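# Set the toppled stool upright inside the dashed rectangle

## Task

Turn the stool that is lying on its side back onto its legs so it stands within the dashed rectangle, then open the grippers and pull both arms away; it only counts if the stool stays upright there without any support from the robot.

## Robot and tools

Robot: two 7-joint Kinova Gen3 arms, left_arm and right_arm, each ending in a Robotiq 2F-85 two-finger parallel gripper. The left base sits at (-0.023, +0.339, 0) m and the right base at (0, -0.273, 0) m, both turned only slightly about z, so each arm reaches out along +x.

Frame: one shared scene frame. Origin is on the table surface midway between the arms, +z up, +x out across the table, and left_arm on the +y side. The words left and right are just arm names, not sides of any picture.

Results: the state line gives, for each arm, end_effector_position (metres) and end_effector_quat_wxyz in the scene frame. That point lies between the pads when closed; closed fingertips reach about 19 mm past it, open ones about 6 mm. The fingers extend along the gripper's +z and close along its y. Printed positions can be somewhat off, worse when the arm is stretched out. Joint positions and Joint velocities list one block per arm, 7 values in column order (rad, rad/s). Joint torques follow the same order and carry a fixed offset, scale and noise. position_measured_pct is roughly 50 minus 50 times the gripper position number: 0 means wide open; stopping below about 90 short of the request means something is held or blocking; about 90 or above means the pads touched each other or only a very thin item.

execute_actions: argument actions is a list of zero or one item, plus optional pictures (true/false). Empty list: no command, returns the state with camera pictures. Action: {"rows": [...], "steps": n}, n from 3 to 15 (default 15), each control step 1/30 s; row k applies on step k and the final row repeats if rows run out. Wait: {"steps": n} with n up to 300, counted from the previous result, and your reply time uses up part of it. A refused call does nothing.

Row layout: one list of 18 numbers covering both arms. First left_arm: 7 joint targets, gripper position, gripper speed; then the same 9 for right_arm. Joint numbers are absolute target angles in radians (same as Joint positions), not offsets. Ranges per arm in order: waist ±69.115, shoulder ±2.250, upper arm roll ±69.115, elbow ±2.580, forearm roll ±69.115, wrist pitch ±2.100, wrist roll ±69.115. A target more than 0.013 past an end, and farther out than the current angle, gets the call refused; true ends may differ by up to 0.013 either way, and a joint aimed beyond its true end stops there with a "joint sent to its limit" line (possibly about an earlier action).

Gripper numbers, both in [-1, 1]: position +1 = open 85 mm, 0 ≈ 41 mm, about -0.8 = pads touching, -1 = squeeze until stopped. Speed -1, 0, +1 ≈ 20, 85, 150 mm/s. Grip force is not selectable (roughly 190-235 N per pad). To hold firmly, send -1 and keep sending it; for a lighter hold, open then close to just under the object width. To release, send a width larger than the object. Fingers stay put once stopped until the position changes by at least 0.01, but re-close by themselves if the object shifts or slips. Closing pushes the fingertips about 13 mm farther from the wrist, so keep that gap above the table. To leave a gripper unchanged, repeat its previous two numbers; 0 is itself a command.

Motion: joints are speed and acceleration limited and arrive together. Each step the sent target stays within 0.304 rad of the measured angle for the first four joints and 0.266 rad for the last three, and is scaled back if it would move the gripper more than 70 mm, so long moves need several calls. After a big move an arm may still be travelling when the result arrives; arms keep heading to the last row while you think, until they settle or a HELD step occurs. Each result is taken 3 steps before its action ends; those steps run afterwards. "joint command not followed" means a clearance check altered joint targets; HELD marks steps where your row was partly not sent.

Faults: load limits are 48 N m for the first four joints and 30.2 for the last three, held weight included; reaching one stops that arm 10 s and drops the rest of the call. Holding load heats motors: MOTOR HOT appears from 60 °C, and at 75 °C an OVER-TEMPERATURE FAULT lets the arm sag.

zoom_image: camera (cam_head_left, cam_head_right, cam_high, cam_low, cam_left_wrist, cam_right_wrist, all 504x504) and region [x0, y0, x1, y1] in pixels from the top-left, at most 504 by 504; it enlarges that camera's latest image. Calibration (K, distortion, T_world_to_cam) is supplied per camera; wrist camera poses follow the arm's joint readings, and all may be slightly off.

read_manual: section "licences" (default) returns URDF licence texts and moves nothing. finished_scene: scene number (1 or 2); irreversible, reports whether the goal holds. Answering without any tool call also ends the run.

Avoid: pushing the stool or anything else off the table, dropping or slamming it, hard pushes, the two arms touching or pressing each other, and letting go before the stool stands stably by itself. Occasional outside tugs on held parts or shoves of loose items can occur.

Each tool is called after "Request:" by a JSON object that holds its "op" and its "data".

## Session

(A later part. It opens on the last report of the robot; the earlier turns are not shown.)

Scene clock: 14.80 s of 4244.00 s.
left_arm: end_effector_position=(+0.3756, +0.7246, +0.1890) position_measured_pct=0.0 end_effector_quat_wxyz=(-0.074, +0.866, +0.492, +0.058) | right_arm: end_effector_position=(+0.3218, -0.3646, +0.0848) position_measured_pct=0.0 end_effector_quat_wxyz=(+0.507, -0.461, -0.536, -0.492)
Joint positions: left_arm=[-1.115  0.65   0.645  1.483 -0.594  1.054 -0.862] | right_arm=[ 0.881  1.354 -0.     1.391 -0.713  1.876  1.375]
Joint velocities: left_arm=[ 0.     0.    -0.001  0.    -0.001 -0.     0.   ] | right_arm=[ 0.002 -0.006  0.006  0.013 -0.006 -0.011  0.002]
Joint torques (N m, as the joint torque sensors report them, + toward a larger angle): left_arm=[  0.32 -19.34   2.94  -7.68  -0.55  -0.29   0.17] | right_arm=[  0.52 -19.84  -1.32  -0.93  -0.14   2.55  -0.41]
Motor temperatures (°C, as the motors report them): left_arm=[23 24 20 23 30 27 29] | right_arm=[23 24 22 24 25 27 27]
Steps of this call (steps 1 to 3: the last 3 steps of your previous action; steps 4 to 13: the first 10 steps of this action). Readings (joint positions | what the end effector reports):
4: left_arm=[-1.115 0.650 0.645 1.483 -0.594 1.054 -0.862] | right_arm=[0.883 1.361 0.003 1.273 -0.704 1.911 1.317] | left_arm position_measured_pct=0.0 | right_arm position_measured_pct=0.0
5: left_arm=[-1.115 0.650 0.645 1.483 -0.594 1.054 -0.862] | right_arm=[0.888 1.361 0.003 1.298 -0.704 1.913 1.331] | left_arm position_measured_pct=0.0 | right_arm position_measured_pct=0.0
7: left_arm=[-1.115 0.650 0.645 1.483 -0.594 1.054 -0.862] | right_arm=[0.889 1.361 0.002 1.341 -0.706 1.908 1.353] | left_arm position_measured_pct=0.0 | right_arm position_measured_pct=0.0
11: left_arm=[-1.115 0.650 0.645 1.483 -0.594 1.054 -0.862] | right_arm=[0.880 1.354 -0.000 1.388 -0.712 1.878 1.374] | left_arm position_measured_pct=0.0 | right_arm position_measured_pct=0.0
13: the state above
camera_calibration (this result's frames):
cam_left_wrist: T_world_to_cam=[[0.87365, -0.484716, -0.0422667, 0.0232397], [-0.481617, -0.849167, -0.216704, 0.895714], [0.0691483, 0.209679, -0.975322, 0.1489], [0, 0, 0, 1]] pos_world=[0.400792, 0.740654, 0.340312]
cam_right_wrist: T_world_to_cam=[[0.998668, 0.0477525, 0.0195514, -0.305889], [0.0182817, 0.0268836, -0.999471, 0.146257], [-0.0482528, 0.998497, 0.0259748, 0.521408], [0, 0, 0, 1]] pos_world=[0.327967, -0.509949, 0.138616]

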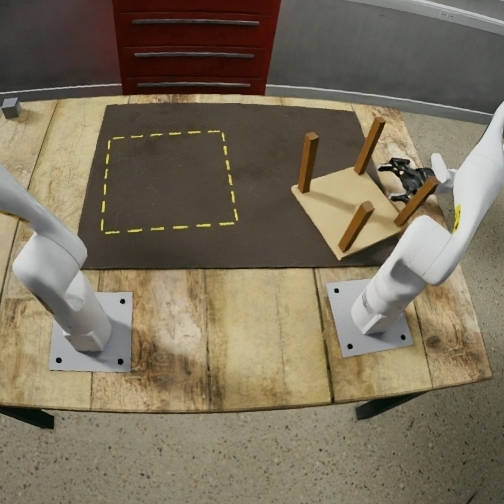

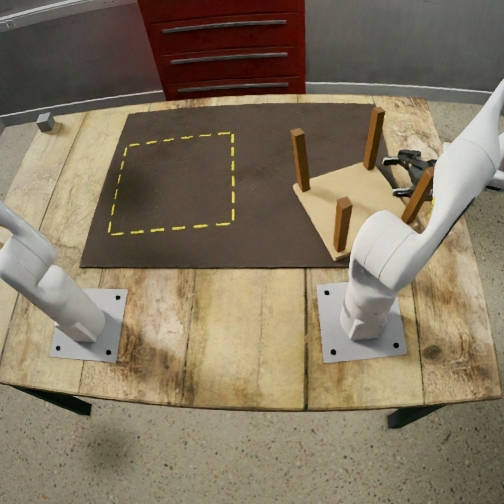

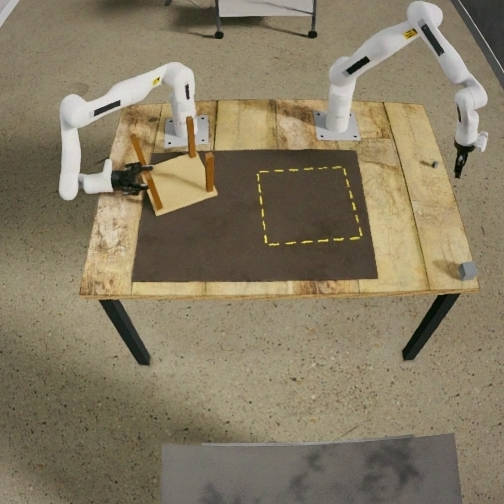

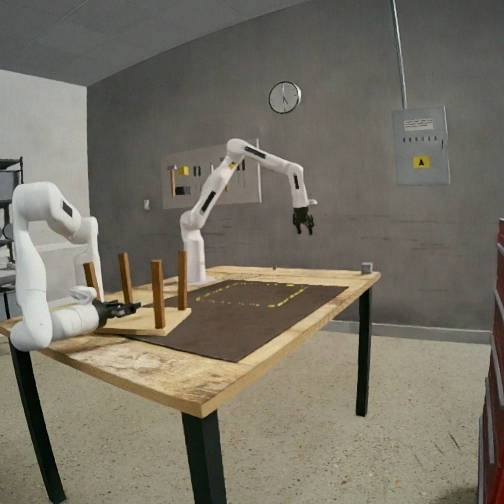

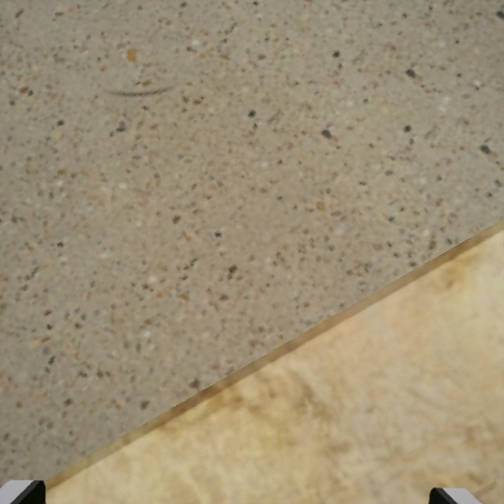

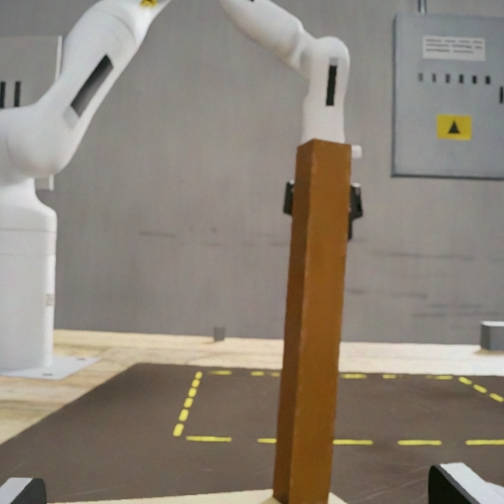

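Request:
{"op": "execute_actions", "data": {"actions": [{"rows": [
[-1.115,0.65,0.645,1.483,-0.594,1.054,-0.862,1,0,0.8813,1.3551,0,1.3895,-0.7112,1.8784,1.3737,1,0],
[-1.115,0.65,0.645,1.483,-0.594,1.054,-0.862,1,0,0.8833,1.357,0,1.3817,-0.7106,1.8834,1.3704,1,0],
[-1.115,0.65,0.645,1.483,-0.594,1.054,-0.862,1,0,0.8864,1.3601,0,1.3696,-0.7097,1.8913,1.3652,1,0],
[-1.115,0.65,0.645,1.483,-0.594,1.054,-0.862,1,0,0.8905,1.3643,0,1.3531,-0.7084,1.9018,1.3582,1,0],
[-1.115,0.65,0.645,1.483,-0.594,1.054,-0.862,1,0,0.8954,1.3691,0,1.334,-0.7069,1.9141,1.3501,1,0],
[-1.115,0.65,0.645,1.483,-0.594,1.054,-0.862,1,0,0.9007,1.3743,0,1.3132,-0.7053,1.9275,1.3412,1,0],
[-1.115,0.65,0.645,1.483,-0.594,1.054,-0.862,1,0,0.9064,1.38,0,1.2906,-0.7036,1.942,1.3316,1,0],
[-1.115,0.65,0.645,1.483,-0.594,1.054,-0.862,1,0,0.9124,1.386,0,1.2672,-0.7018,1.957,1.3216,1,0],
[-1.115,0.65,0.645,1.483,-0.594,1.054,-0.862,1,0,0.9183,1.3919,0,1.2438,-0.7,1.9721,1.3116,1,0],
[-1.115,0.65,0.645,1.483,-0.594,1.054,-0.862,1,0,0.9245,1.398,0,1.2195,-0.6981,1.9877,1.3013,1,0],
[-1.115,0.65,0.645,1.483,-0.594,1.054,-0.862,1,0,0.9369,1.401,0,1.209,-0.6984,1.9941,1.2968,1,0],
[-1.115,0.65,0.645,1.483,-0.594,1.054,-0.862,1,0,0.9492,1.404,0,1.1985,-0.6987,2.0005,1.2923,1,0],
[-1.115,0.65,0.645,1.483,-0.594,1.054,-0.862,1,0,0.9616,1.407,0,1.188,-0.699,2.0069,1.2878,1,0],
[-1.115,0.65,0.645,1.483,-0.594,1.054,-0.862,1,0,0.974,1.4099,0,1.1774,-0.6993,2.0133,1.2833,1,0],
[-1.115,0.65,0.645,1.483,-0.594,1.054,-0.862,1,0,0.9864,1.4129,0,1.1669,-0.6996,2.0197,1.2788,1,0]
], "steps": 15}]}}

Request:
{"op": "execute_actions", "data": {"actions": [{"rows": [
[-1.115,0.65,0.645,1.483,-0.594,1.054,-0.862,1,0,0.9987,1.4159,0,1.1564,-0.6999,2.0261,1.2743,1,0],
[-1.115,0.65,0.645,1.483,-0.594,1.054,-0.862,1,0,1.0111,1.4189,0,1.1459,-0.7002,2.0325,1.2698,1,0],
[-1.115,0.65,0.645,1.483,-0.594,1.054,-0.862,1,0,1.016,1.4177,0,1.1501,-0.6835,2.0349,1.2789,1,0],
[-1.115,0.65,0.645,1.483,-0.594,1.054,-0.862,1,0,1.0208,1.4165,0,1.1543,-0.6668,2.0373,1.2881,1,0],
[-1.115,0.65,0.645,1.483,-0.594,1.054,-0.862,1,0,1.0257,1.4153,0,1.1585,-0.6501,2.0397,1.2972,1,0],
[-1.115,0.65,0.645,1.483,-0.594,1.054,-0.862,1,0,1.0306,1.414,0,1.1627,-0.6335,2.042,1.3064,1,0],
[-1.115,0.65,0.645,1.483,-0.594,1.054,-0.862,1,0,1.0355,1.4128,0,1.1669,-0.6168,2.0444,1.3155,1,0],
[-1.115,0.65,0.645,1.483,-0.594,1.054,-0.862,1,0,1.0403,1.4116,0,1.1711,-0.6001,2.0468,1.3247,1,0],
[-1.115,0.65,0.645,1.483,-0.594,1.054,-0.862,1,0,1.0452,1.4104,0,1.1753,-0.5834,2.0492,1.3338,1,0],
[-1.115,0.65,0.645,1.483,-0.594,1.054,-0.862,1,0,1.0468,1.4078,0,1.1847,-0.5664,2.0469,1.3445,1,0],
[-1.115,0.65,0.645,1.483,-0.594,1.054,-0.862,1,0,1.0484,1.4052,0,1.1941,-0.5494,2.0446,1.3553,1,0],
[-1.115,0.65,0.645,1.483,-0.594,1.054,-0.862,1,0,1.05,1.4026,0,1.2035,-0.5324,2.0423,1.366,1,0],
[-1.115,0.65,0.645,1.483,-0.594,1.054,-0.862,1,0,1.0516,1.3999,0,1.213,-0.5154,2.0399,1.3768,1,0],
[-1.115,0.65,0.645,1.483,-0.594,1.054,-0.862,1,0,1.0532,1.3973,0,1.2224,-0.4984,2.0376,1.3875,1,0],
[-1.115,0.65,0.645,1.483,-0.594,1.054,-0.862,1,0,1.0548,1.3947,0,1.2318,-0.4814,2.0353,1.3983,1,0]
], "steps": 15}]}}

Request:
{"op": "execute_actions", "data": {"actions": [{"rows": [
[-1.115,0.65,0.645,1.483,-0.594,1.054,-0.862,1,0,1.0564,1.3921,0,1.2412,-0.4644,2.033,1.409,1,0],
[-1.115,0.65,0.645,1.483,-0.594,1.054,-0.862,1,0,1.0504,1.3915,0,1.2436,-0.4608,2.0319,1.4112,1,0],
[-1.115,0.65,0.645,1.483,-0.594,1.054,-0.862,1,0,1.04,1.3904,0,1.2478,-0.4545,2.0301,1.4151,1,0],
[-1.115,0.65,0.645,1.483,-0.594,1.054,-0.862,1,0,1.0259,1.3888,0,1.2536,-0.446,2.0276,1.4204,1,0],
[-1.115,0.65,0.645,1.483,-0.594,1.054,-0.862,1,0,1.0095,1.3871,0,1.2602,-0.4361,2.0247,1.4265,1,0],
[-1.115,0.65,0.645,1.483,-0.594,1.054,-0.862,1,0,0.9917,1.3852,0,1.2675,-0.4253,2.0215,1.4331,1,0],
[-1.115,0.65,0.645,1.483,-0.594,1.054,-0.862,1,0,0.9738,1.3833,0,1.2747,-0.4145,2.0183,1.4398,1,0],
[-1.115,0.65,0.645,1.483,-0.594,1.054,-0.862,1,0,0.9567,1.3814,0,1.2817,-0.4041,2.0152,1.4462,1,0],
[-1.115,0.65,0.645,1.483,-0.594,1.054,-0.862,1,0,0.9418,1.3799,0,1.2877,-0.3951,2.0126,1.4517,1,0],
[-1.115,0.65,0.645,1.483,-0.594,1.054,-0.862,1,0,0.9292,1.3785,0,1.2928,-0.3875,2.0103,1.4565,1,0],
[-1.115,0.65,0.645,1.483,-0.594,1.054,-0.862,1,0,0.9195,1.3775,0,1.2968,-0.3816,2.0086,1.4601,1,0],
[-1.115,0.65,0.645,1.483,-0.594,1.054,-0.862,1,0,0.9128,1.3768,0,1.2995,-0.3776,2.0074,1.4626,1,0],
[-1.115,0.65,0.645,1.483,-0.594,1.054,-0.862,1,0,0.9091,1.3764,0,1.301,-0.3753,2.0068,1.4639,1,0],
[-1.115,0.65,0.645,1.483,-0.594,1.054,-0.862,1,0,0.9076,1.3762,0,1.3016,-0.3744,2.0065,1.4645,1,0]
], "steps": 15}]}}

Request:
{"op": "execute_actions", "data": {"actions": [{"rows": [
[-1.115,0.65,0.645,1.483,-0.594,1.054,-0.862,1,0,0.9076,1.3762,0,1.3016,-0.3744,2.0065,1.4645,1,0]
], "steps": 6}], "pictures": true}}

Scene clock: 20.27 s of 4244.00 s.
left_arm: end_effector_position=(+0.3756, +0.7246, +0.1890) position_measured_pct=0.0 end_effector_quat_wxyz=(-0.074, +0.866, +0.492, +0.058) | right_arm: end_effector_position=(+0.3285, -0.4049, +0.0846) position_measured_pct=0.0 end_effector_quat_wxyz=(+0.507, -0.462, -0.535, -0.493)
Joint positions: left_arm=[-1.115  0.65   0.645  1.483 -0.594  1.054 -0.862] | right_arm=[ 0.923  1.393 -0.001  1.24  -0.7    1.974  1.31 ]
Joint velocities: left_arm=[-0.001  0.001  0.     0.     0.    -0.001  0.001] | right_arm=[ 0.272  0.131 -0.014 -0.541  0.024  0.348 -0.237]
Joint torques (N m, as the joint torque sensors report them, + toward a larger angle): left_arm=[  0.36 -19.42   2.81  -7.54  -0.58  -0.35   0.13] | right_arm=[  2.4  -21.19  -0.34  -2.61  -0.81   2.67  -0.14]
Motor temperatures (°C, as the motors report them): left_arm=[23 24 20 23 30 27 29] | right_arm=[23 24 22 24 25 27 27]
Steps of this call (steps 1 to 3: the last 3 steps of your previous action; steps 4 to 15: the robot went on to your last target; steps 16 to 90: nothing new was sent; then 2.07 s passed at rest; steps 91 to 102: the first 12 steps of this action). Readings (joint positions | what the end effector reports):
91: left_arm=[-1.115 0.650 0.645 1.483 -0.594 1.054 -0.862] | right_arm=[0.881 1.354 -0.000 1.391 -0.713 1.876 1.375] | left_arm position_measured_pct=0.0 | right_arm position_measured_pct=0.0
92: left_arm=[-1.115 0.650 0.645 1.483 -0.594 1.054 -0.862] | right_arm=[0.882 1.355 -0.000 1.388 -0.712 1.878 1.374] | left_arm position_measured_pct=0.0 | right_arm position_measured_pct=0.0
94: left_arm=[-1.115 0.650 0.645 1.483 -0.594 1.054 -0.862] | right_arm=[0.885 1.359 -0.000 1.375 -0.710 1.887 1.368] | left_arm position_measured_pct=0.0 | right_arm position_measured_pct=0.0
98: left_arm=[-1.115 0.650 0.645 1.483 -0.594 1.054 -0.862] | right_arm=[0.900 1.374 -0.000 1.318 -0.706 1.924 1.344] | left_arm position_measured_pct=0.0 | right_arm position_measured_pct=0.0
102: the state above

Scene clock: 20.77 s of 4244.00 s.
left_arm: end_effector_position=(+0.3756, +0.7246, +0.1890) position_measured_pct=0.0 end_effector_quat_wxyz=(-0.074, +0.866, +0.492, +0.058) | right_arm: end_effector_position=(+0.2726, -0.4556, +0.0851) position_measured_pct=0.0 end_effector_quat_wxyz=(+0.511, -0.458, -0.539, -0.488)
Joint positions: left_arm=[-1.115  0.65   0.645  1.483 -0.594  1.054 -0.862] | right_arm=[ 1.046  1.406  0.     1.188 -0.563  2.046  1.347]
Joint velocities: left_arm=[ 0.     0.001  0.001 -0.001  0.001 -0.    -0.001] | right_arm=[ 0.062 -0.07  -0.004  0.257  0.502 -0.05   0.313]
Joint torques (N m, as the joint torque sensors report them, + toward a larger angle): left_arm=[  0.42 -19.5    3.06  -7.56  -0.6   -0.25   0.12] | right_arm=[ -0.18 -20.98  -0.99  -2.74  -0.89   2.47   0.07]
Motor temperatures (°C, as the motors report them): left_arm=[23 24 20 23 30 27 29] | right_arm=[23 24 22 24 25 27 27]
Steps of this call (steps 1 to 3: the last 3 steps of your previous action; steps 4 to 15: the first 12 steps of this action). Readings (joint positions | what the end effector reports):
4: left_arm=[-1.115 0.650 0.645 1.483 -0.594 1.054 -0.862] | right_arm=[0.973 1.408 -0.000 1.181 -0.699 2.011 1.285] | left_arm position_measured_pct=0.0 | right_arm position_measured_pct=0.0
5: left_arm=[-1.115 0.650 0.645 1.483 -0.594 1.054 -0.862] | right_arm=[0.985 1.412 0.000 1.170 -0.700 2.018 1.280] | left_arm position_measured_pct=0.0 | right_arm position_measured_pct=0.0
7: left_arm=[-1.115 0.650 0.645 1.483 -0.594 1.054 -0.862] | right_arm=[1.007 1.415 0.001 1.153 -0.697 2.030 1.275] | left_arm position_measured_pct=0.0 | right_arm position_measured_pct=0.0
11: left_arm=[-1.115 0.650 0.645 1.483 -0.594 1.054 -0.862] | right_arm=[1.030 1.412 0.000 1.164 -0.631 2.042 1.308] | left_arm position_measured_pct=0.0 | right_arm position_measured_pct=0.0
15: the state above

Scene clock: 21.27 s of 4244.00 s.
left_arm: end_effector_position=(+0.3756, +0.7246, +0.1890) position_measured_pct=0.0 end_effector_quat_wxyz=(-0.074, +0.866, +0.492, +0.058) | right_arm: end_effector_position=(+0.2341, -0.4194, +0.0848) position_measured_pct=0.0 end_effector_quat_wxyz=(+0.569, -0.386, -0.592, -0.420)
Joint positions: left_arm=[-1.115  0.65   0.645  1.483 -0.594  1.054 -0.862] | right_arm=[ 0.935  1.379 -0.     1.29  -0.391  2.011  1.454]
Joint velocities: left_arm=[-0.001 -0.001  0.001  0.     0.001 -0.002 -0.   ] | right_arm=[-0.356 -0.037 -0.007  0.154  0.229 -0.067  0.143]
Joint torques (N m, as the joint torque sensors report them, + toward a larger angle): left_arm=[  0.32 -19.47   2.92  -7.71  -0.55  -0.32   0.18] | right_arm=[  1.89 -20.43   0.23  -2.    -0.27   2.55  -0.28]
Motor temperatures (°C, as the motors report them): left_arm=[23 24 20 23 30 27 29] | right_arm=[23 24 22 24 25 27 27]
Steps of this call (steps 1 to 3: the last 3 steps of your previous action; steps 4 to 15: the first 12 steps of this action). Readings (joint positions | what the end effector reports):
4: left_arm=[-1.115 0.650 0.645 1.483 -0.594 1.054 -0.862] | right_arm=[1.053 1.396 0.000 1.224 -0.496 2.037 1.389] | left_arm position_measured_pct=0.0 | right_arm position_measured_pct=0.0
5: left_arm=[-1.115 0.650 0.645 1.483 -0.594 1.054 -0.862] | right_arm=[1.054 1.394 0.000 1.233 -0.479 2.035 1.400] | left_arm position_measured_pct=0.0 | right_arm position_measured_pct=0.0
7: left_arm=[-1.115 0.650 0.645 1.483 -0.594 1.054 -0.862] | right_arm=[1.044 1.392 0.002 1.244 -0.458 2.032 1.412] | left_arm position_measured_pct=0.0 | right_arm position_measured_pct=0.0
11: left_arm=[-1.115 0.650 0.645 1.483 -0.594 1.054 -0.862] | right_arm=[0.992 1.386 0.000 1.266 -0.428 2.022 1.432] | left_arm position_measured_pct=0.0 | right_arm position_measured_pct=0.0
15: the state above

Scene clock: 21.47 s of 4244.00 s.
left_arm: end_effector_position=(+0.3756, +0.7246, +0.1890) position_measured_pct=0.0 end_effector_quat_wxyz=(-0.074, +0.866, +0.492, +0.058) | right_arm: end_effector_position=(+0.2318, -0.4134, +0.0848) position_measured_pct=0.0 end_effector_quat_wxyz=(+0.577, -0.375, -0.600, -0.409)
Joint positions: left_arm=[-1.115  0.65   0.645  1.483 -0.594  1.054 -0.862] | right_arm=[ 0.91   1.377 -0.     1.301 -0.374  2.007  1.464]
Joint velocities: left_arm=[ 0.     0.002  0.001  0.    -0.     0.    -0.   ] | right_arm=[-0.02  -0.004  0.007  0.004  0.001 -0.002  0.   ]
Joint torques (N m, as the joint torque sensors report them, + toward a larger angle): left_arm=[  0.29 -19.53   2.88  -7.66  -0.68  -0.18   0.22] | right_arm=[  0.26 -20.13  -0.45  -2.15  -0.4    2.65  -0.08]
Motor temperatures (°C, as the motors report them): left_arm=[23 24 20 23 30 27 29] | right_arm=[23 24 22 24 25 27 27]
Steps of this call (steps 1 to 3: the last 3 steps of your previous action; steps 4 to 6: the first 3 steps of this action). Readings (joint positions | what the end effector reports):
4: left_arm=[-1.115 0.650 0.645 1.483 -0.594 1.054 -0.862] | right_arm=[0.912 1.377 -0.001 1.301 -0.375 2.007 1.464] | left_arm position_measured_pct=0.0 | right_arm position_measured_pct=0.0
5: left_arm=[-1.115 0.650 0.645 1.483 -0.594 1.054 -0.862] | right_arm=[0.911 1.377 -0.001 1.301 -0.375 2.007 1.464] | left_arm position_measured_pct=0.0 | right_arm position_measured_pct=0.0
6: the state above
camera_calibration (this result's frames):
cam_left_wrist: T_world_to_cam=[[0.87365, -0.484716, -0.042267, 0.0232398], [-0.481617, -0.849167, -0.216704, 0.895714], [0.0691481, 0.20968, -0.975322, 0.1489], [0, 0, 0, 1]] pos_world=[0.400792, 0.740654, 0.340312]
cam_right_wrist: T_world_to_cam=[[0.938029, 0.346115, 0.0174975, -0.0760597], [0.00692161, 0.0317687, -0.999471, 0.153861], [-0.346487, 0.937654, 0.0274043, 0.609604], [0, 0, 0, 1]] pos_world=[0.281501, -0.55016, 0.138405]

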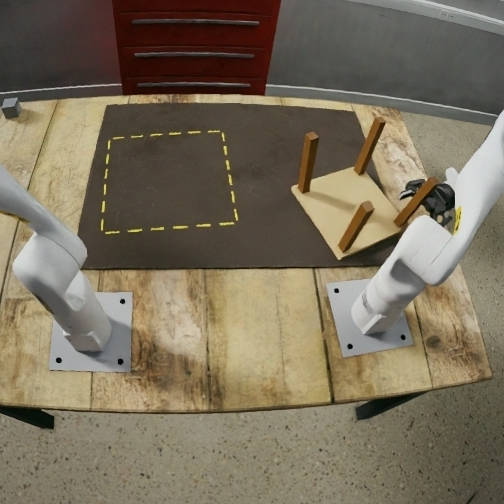

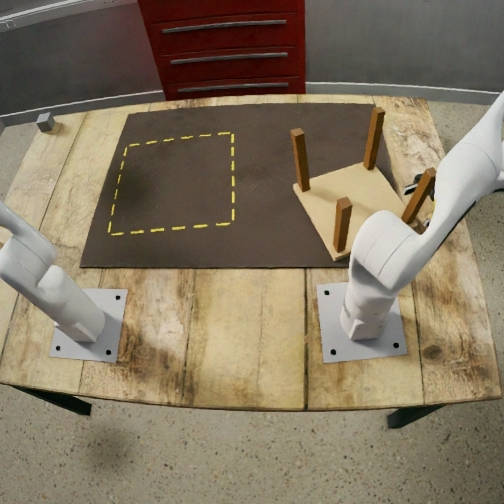

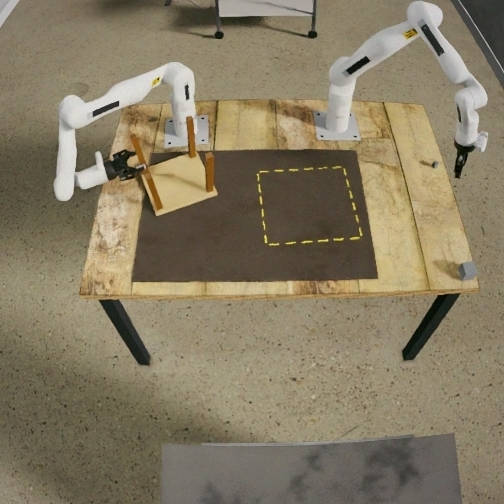

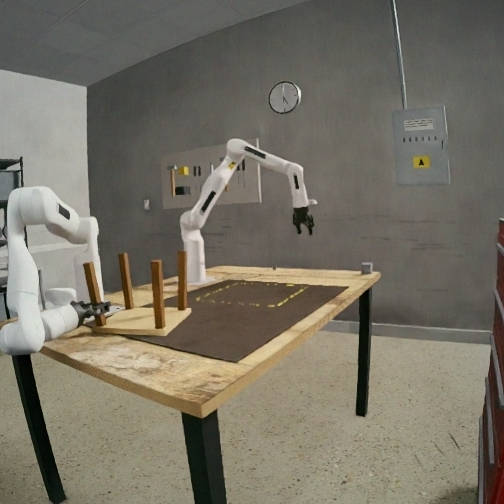

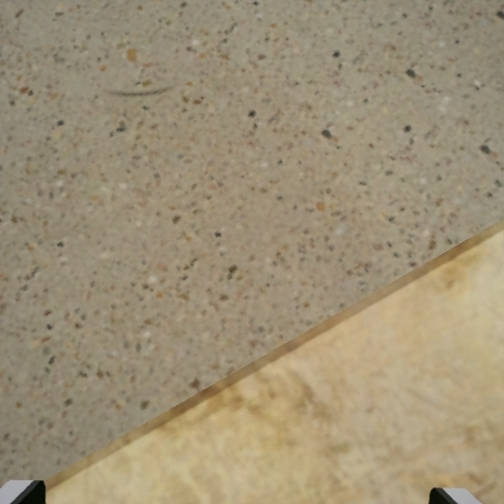

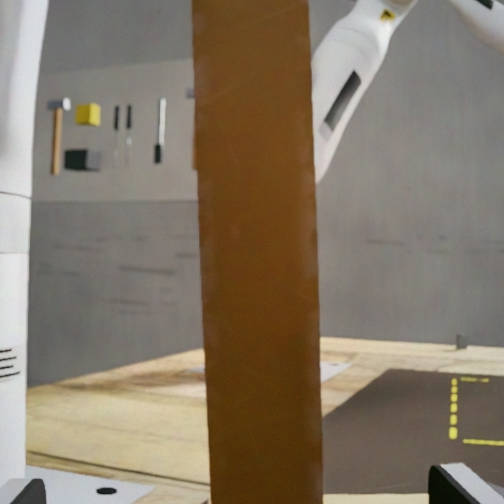

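Request:
{"op": "zoom_image", "data": {"camera": "cam_right_wrist", "region": [0, 400, 504, 504]}}

Request:
{"op": "zoom_image", "data": {"camera": "cam_high", "region": [90, 120, 180, 210]}}

Request:
{"op": "zoom_image", "data": {"camera": "cam_head_left", "region": [380, 160, 470, 250]}}

Region (0, 400, 504, 504) of cam_right_wrist's 504x504 image, scaled by 1.000; it fills the top 104 rows of this view, and the rest is white.

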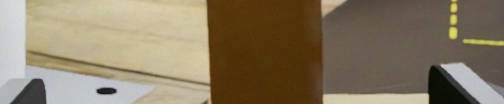

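Region (90, 120, 180, 210) of cam_high's 504x504 image, scaled by 5.600, with more detail than that image has.

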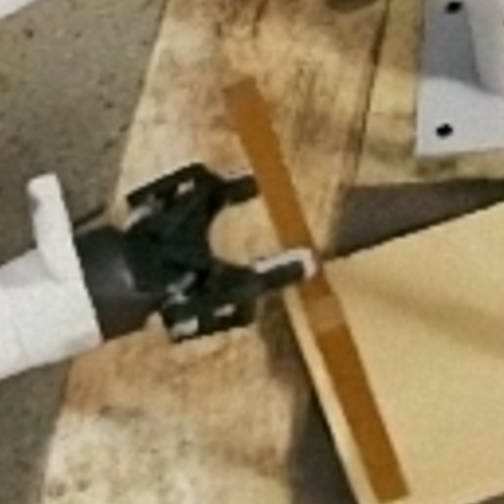

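Region (380, 160, 470, 250) of cam_head_left's 504x504 image, scaled by 5.600, with more detail than that image has.

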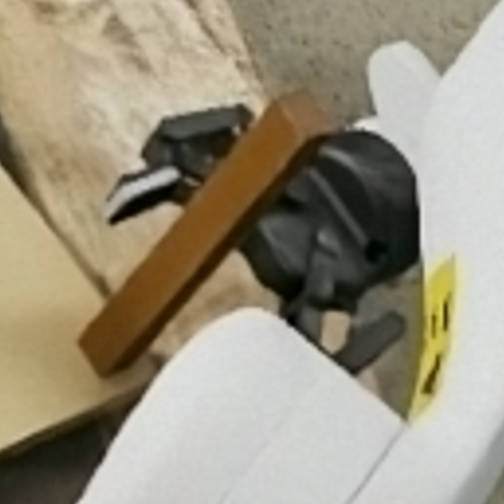

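Request:
{"op": "zoom_image", "data": {"camera": "cam_right_wrist", "region": [160, 60, 340, 240]}}

Region (160, 60, 340, 240) of cam_right_wrist's 504x504 image, scaled by 2.800.

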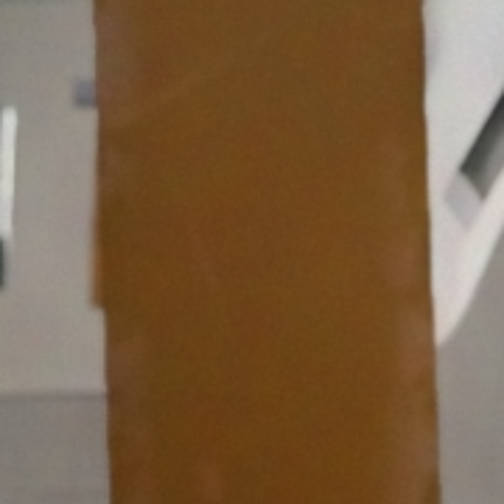

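Request:
{"op": "execute_actions", "data": {"actions": [{"rows": [
[-1.115,0.65,0.645,1.483,-0.594,1.054,-0.862,1,0,0.9068,1.3764,0,1.3007,-0.3754,2.007,1.4638,-1,0.2],
[-1.115,0.65,0.645,1.483,-0.594,1.054,-0.862,1,0,0.9053,1.3768,0,1.2991,-0.3772,2.0078,1.4627,-1,0.2],
[-1.115,0.65,0.645,1.483,-0.594,1.054,-0.862,1,0,0.9033,1.3774,0,1.2969,-0.3797,2.009,1.4611,-1,0.2],
[-1.115,0.65,0.645,1.483,-0.594,1.054,-0.862,1,0,0.9013,1.378,0,1.2947,-0.3822,2.0102,1.4594,-1,0.2],
[-1.115,0.65,0.645,1.483,-0.594,1.054,-0.862,1,0,0.8998,1.3784,0,1.2931,-0.384,2.011,1.4583,-1,0.2],
[-1.115,0.65,0.645,1.483,-0.594,1.054,-0.862,1,0,0.899,1.3786,0,1.2922,-0.385,2.0115,1.4576,-1,0.2]
], "steps": 15}]}}

Request:
{"op": "execute_actions", "data": {"actions": [{"rows": [
[-1.115,0.65,0.645,1.483,-0.594,1.054,-0.862,1,0,0.899,1.3786,0,1.2922,-0.385,2.0115,1.4576,-1,0.2]
], "steps": 13}], "pictures": true}}

Scene clock: 28.63 s of 4244.00 s.
left_arm: end_effector_position=(+0.3756, +0.7246, +0.1890) position_measured_pct=0.0 end_effector_quat_wxyz=(-0.074, +0.866, +0.492, +0.058) | right_arm: end_effector_position=(+0.2372, -0.4114, +0.0850) position_measured_pct=32.1 end_effector_quat_wxyz=(+0.577, -0.374, -0.600, -0.408)
Joint positions: left_arm=[-1.115  0.65   0.645  1.483 -0.594  1.054 -0.862] | right_arm=[ 0.899  1.379 -0.     1.292 -0.385  2.011  1.458]
Joint velocities: left_arm=[ 0.     0.    -0.     0.001  0.001 -0.     0.001] | right_arm=[-0.001  0.002  0.    -0.001  0.001  0.     0.   ]
Joint torques (N m, as the joint torque sensors report them, + toward a larger angle): left_arm=[  0.42 -19.45   3.03  -7.99  -0.48  -0.37   0.17] | right_arm=[  0.05 -20.02  -0.66  -1.5   -0.62   2.55  -0.18]
Motor temperatures (°C, as the motors report them): left_arm=[23 24 20 24 30 27 29] | right_arm=[23 25 22 24 25 27 27]
Steps of this call (steps 1 to 3: the last 3 steps of your previous action; steps 4 to 15: the robot went on to your last target; steps 16 to 90: nothing new was sent; then 3.77 s passed at rest; steps 91 to 102: the first 12 steps of this action). Readings (joint positions | what the end effector reports):
91: left_arm=[-1.115 0.650 0.645 1.483 -0.594 1.054 -0.862] | right_arm=[0.907 1.376 0.000 1.301 -0.375 2.007 1.464] | left_arm position_measured_pct=0.0 | right_arm position_measured_pct=0.0
92: left_arm=[-1.115 0.650 0.645 1.483 -0.594 1.054 -0.862] | right_arm=[0.906 1.377 0.000 1.300 -0.375 2.007 1.464] | left_arm position_measured_pct=0.0 | right_arm position_measured_pct=0.8
94: left_arm=[-1.115 0.650 0.645 1.483 -0.594 1.054 -0.862] | right_arm=[0.903 1.378 0.000 1.297 -0.379 2.009 1.461] | left_arm position_measured_pct=0.0 | right_arm position_measured_pct=5.6
98: left_arm=[-1.115 0.650 0.645 1.483 -0.594 1.054 -0.862] | right_arm=[0.899 1.378 -0.000 1.292 -0.385 2.011 1.458] | left_arm position_measured_pct=0.0 | right_arm position_measured_pct=18.3
102: the state above

Scene clock: 29.07 s of 4244.00 s.
left_arm: end_effector_position=(+0.3756, +0.7246, +0.1890) position_measured_pct=0.0 end_effector_quat_wxyz=(-0.074, +0.866, +0.492, +0.058) | right_arm: end_effector_position=(+0.2373, -0.4116, +0.0849) position_measured_pct=70.2 end_effector_quat_wxyz=(+0.577, -0.374, -0.600, -0.408)
Joint positions: left_arm=[-1.115  0.65   0.645  1.483 -0.594  1.054 -0.862] | right_arm=[ 0.899  1.378  0.     1.292 -0.385  2.012  1.458]
Joint velocities: left_arm=[ 0.     0.     0.001 -0.    -0.003 -0.001  0.002] | right_arm=[ 0.001 -0.001 -0.002  0.     0.001 -0.    -0.001]
Joint torques (N m, as the joint torque sensors report them, + toward a larger angle): left_arm=[  0.34 -19.47   3.05  -7.71  -0.56  -0.28   0.18] | right_arm=[  0.59 -20.21  -0.72  -1.89  -0.8    2.59  -0.23]
Motor temperatures (°C, as the motors report them): left_arm=[23 24 20 24 30 27 29] | right_arm=[23 25 22 24 25 27 27]
Steps of this call (steps 1 to 3: the last 3 steps of your previous action; steps 4 to 13: the first 10 steps of this action). Readings (joint positions | what the end effector reports):
4: left_arm=[-1.115 0.650 0.645 1.483 -0.594 1.054 -0.862] | right_arm=[0.899 1.379 -0.000 1.292 -0.385 2.011 1.458] | left_arm position_measured_pct=0.0 | right_arm position_measured_pct=46.0
5: left_arm=[-1.115 0.650 0.645 1.483 -0.594 1.054 -0.862] | right_arm=[0.899 1.379 -0.000 1.292 -0.385 2.011 1.458] | left_arm position_measured_pct=0.0 | right_arm position_measured_pct=49.2
7: left_arm=[-1.115 0.650 0.645 1.483 -0.594 1.054 -0.862] | right_arm=[0.899 1.379 -0.000 1.292 -0.385 2.011 1.458] | left_arm position_measured_pct=0.0 | right_arm position_measured_pct=56.3
11: left_arm=[-1.115 0.650 0.645 1.483 -0.594 1.054 -0.862] | right_arm=[0.899 1.378 0.000 1.292 -0.385 2.012 1.458] | left_arm position_measured_pct=0.0 | right_arm position_measured_pct=69.4
13: the state above
camera_calibration (this result's frames):
cam_left_wrist: T_world_to_cam=[[0.873649, -0.484717, -0.0422668, 0.0232398], [-0.481617, -0.849167, -0.216704, 0.895714], [0.0691483, 0.209679, -0.975322, 0.1489], [0, 0, 0, 1]] pos_world=[0.400792, 0.740654, 0.340312]
cam_right_wrist: T_world_to_cam=[[0.93732, 0.347993, 0.0182111, -0.0809577], [0.00787193, 0.0311019, -0.999485, 0.153399], [-0.34838, 0.936981, 0.0264131, 0.610127], [0, 0, 0, 1]] pos_world=[0.287232, -0.548275, 0.138679]

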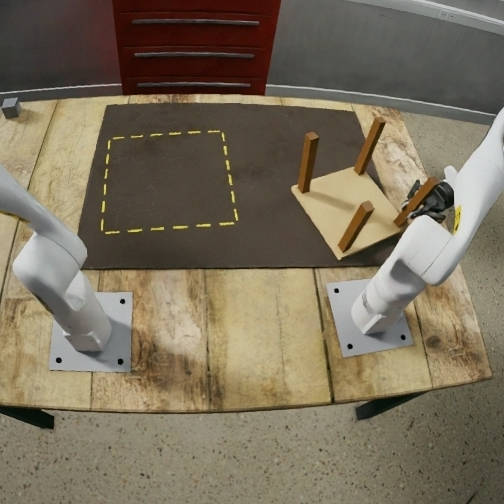

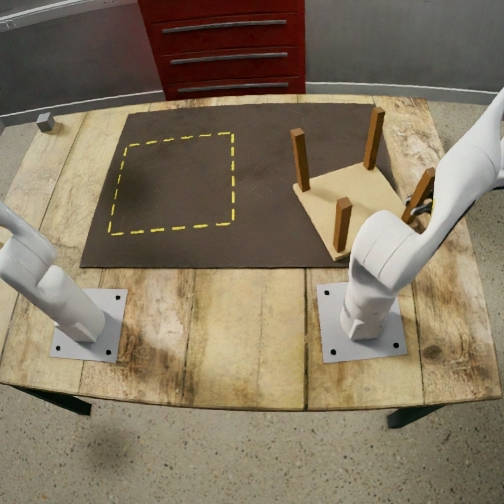

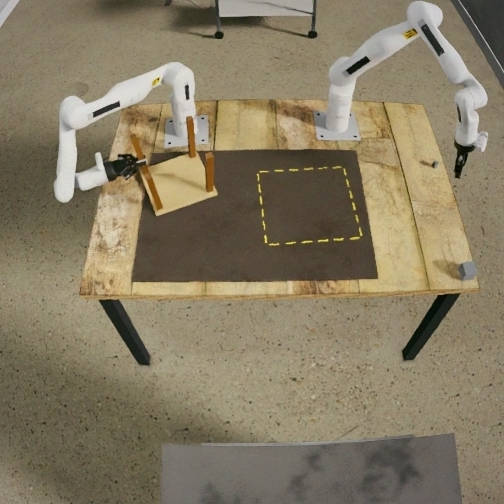

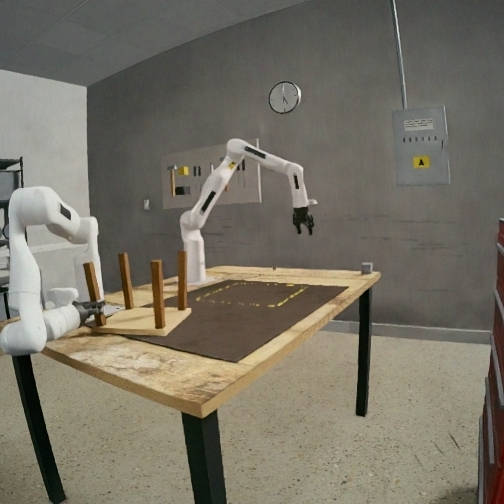

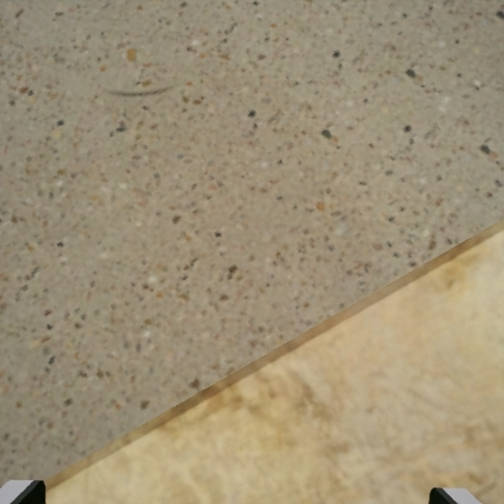

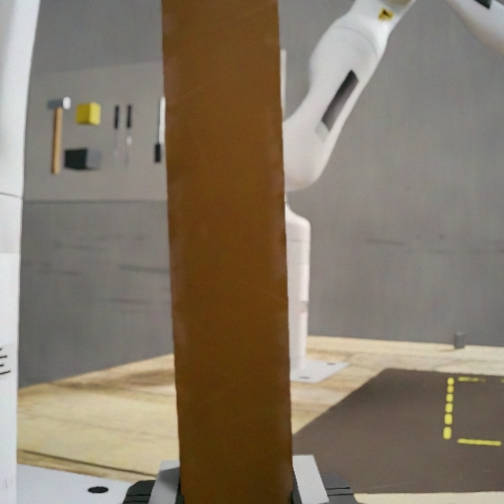

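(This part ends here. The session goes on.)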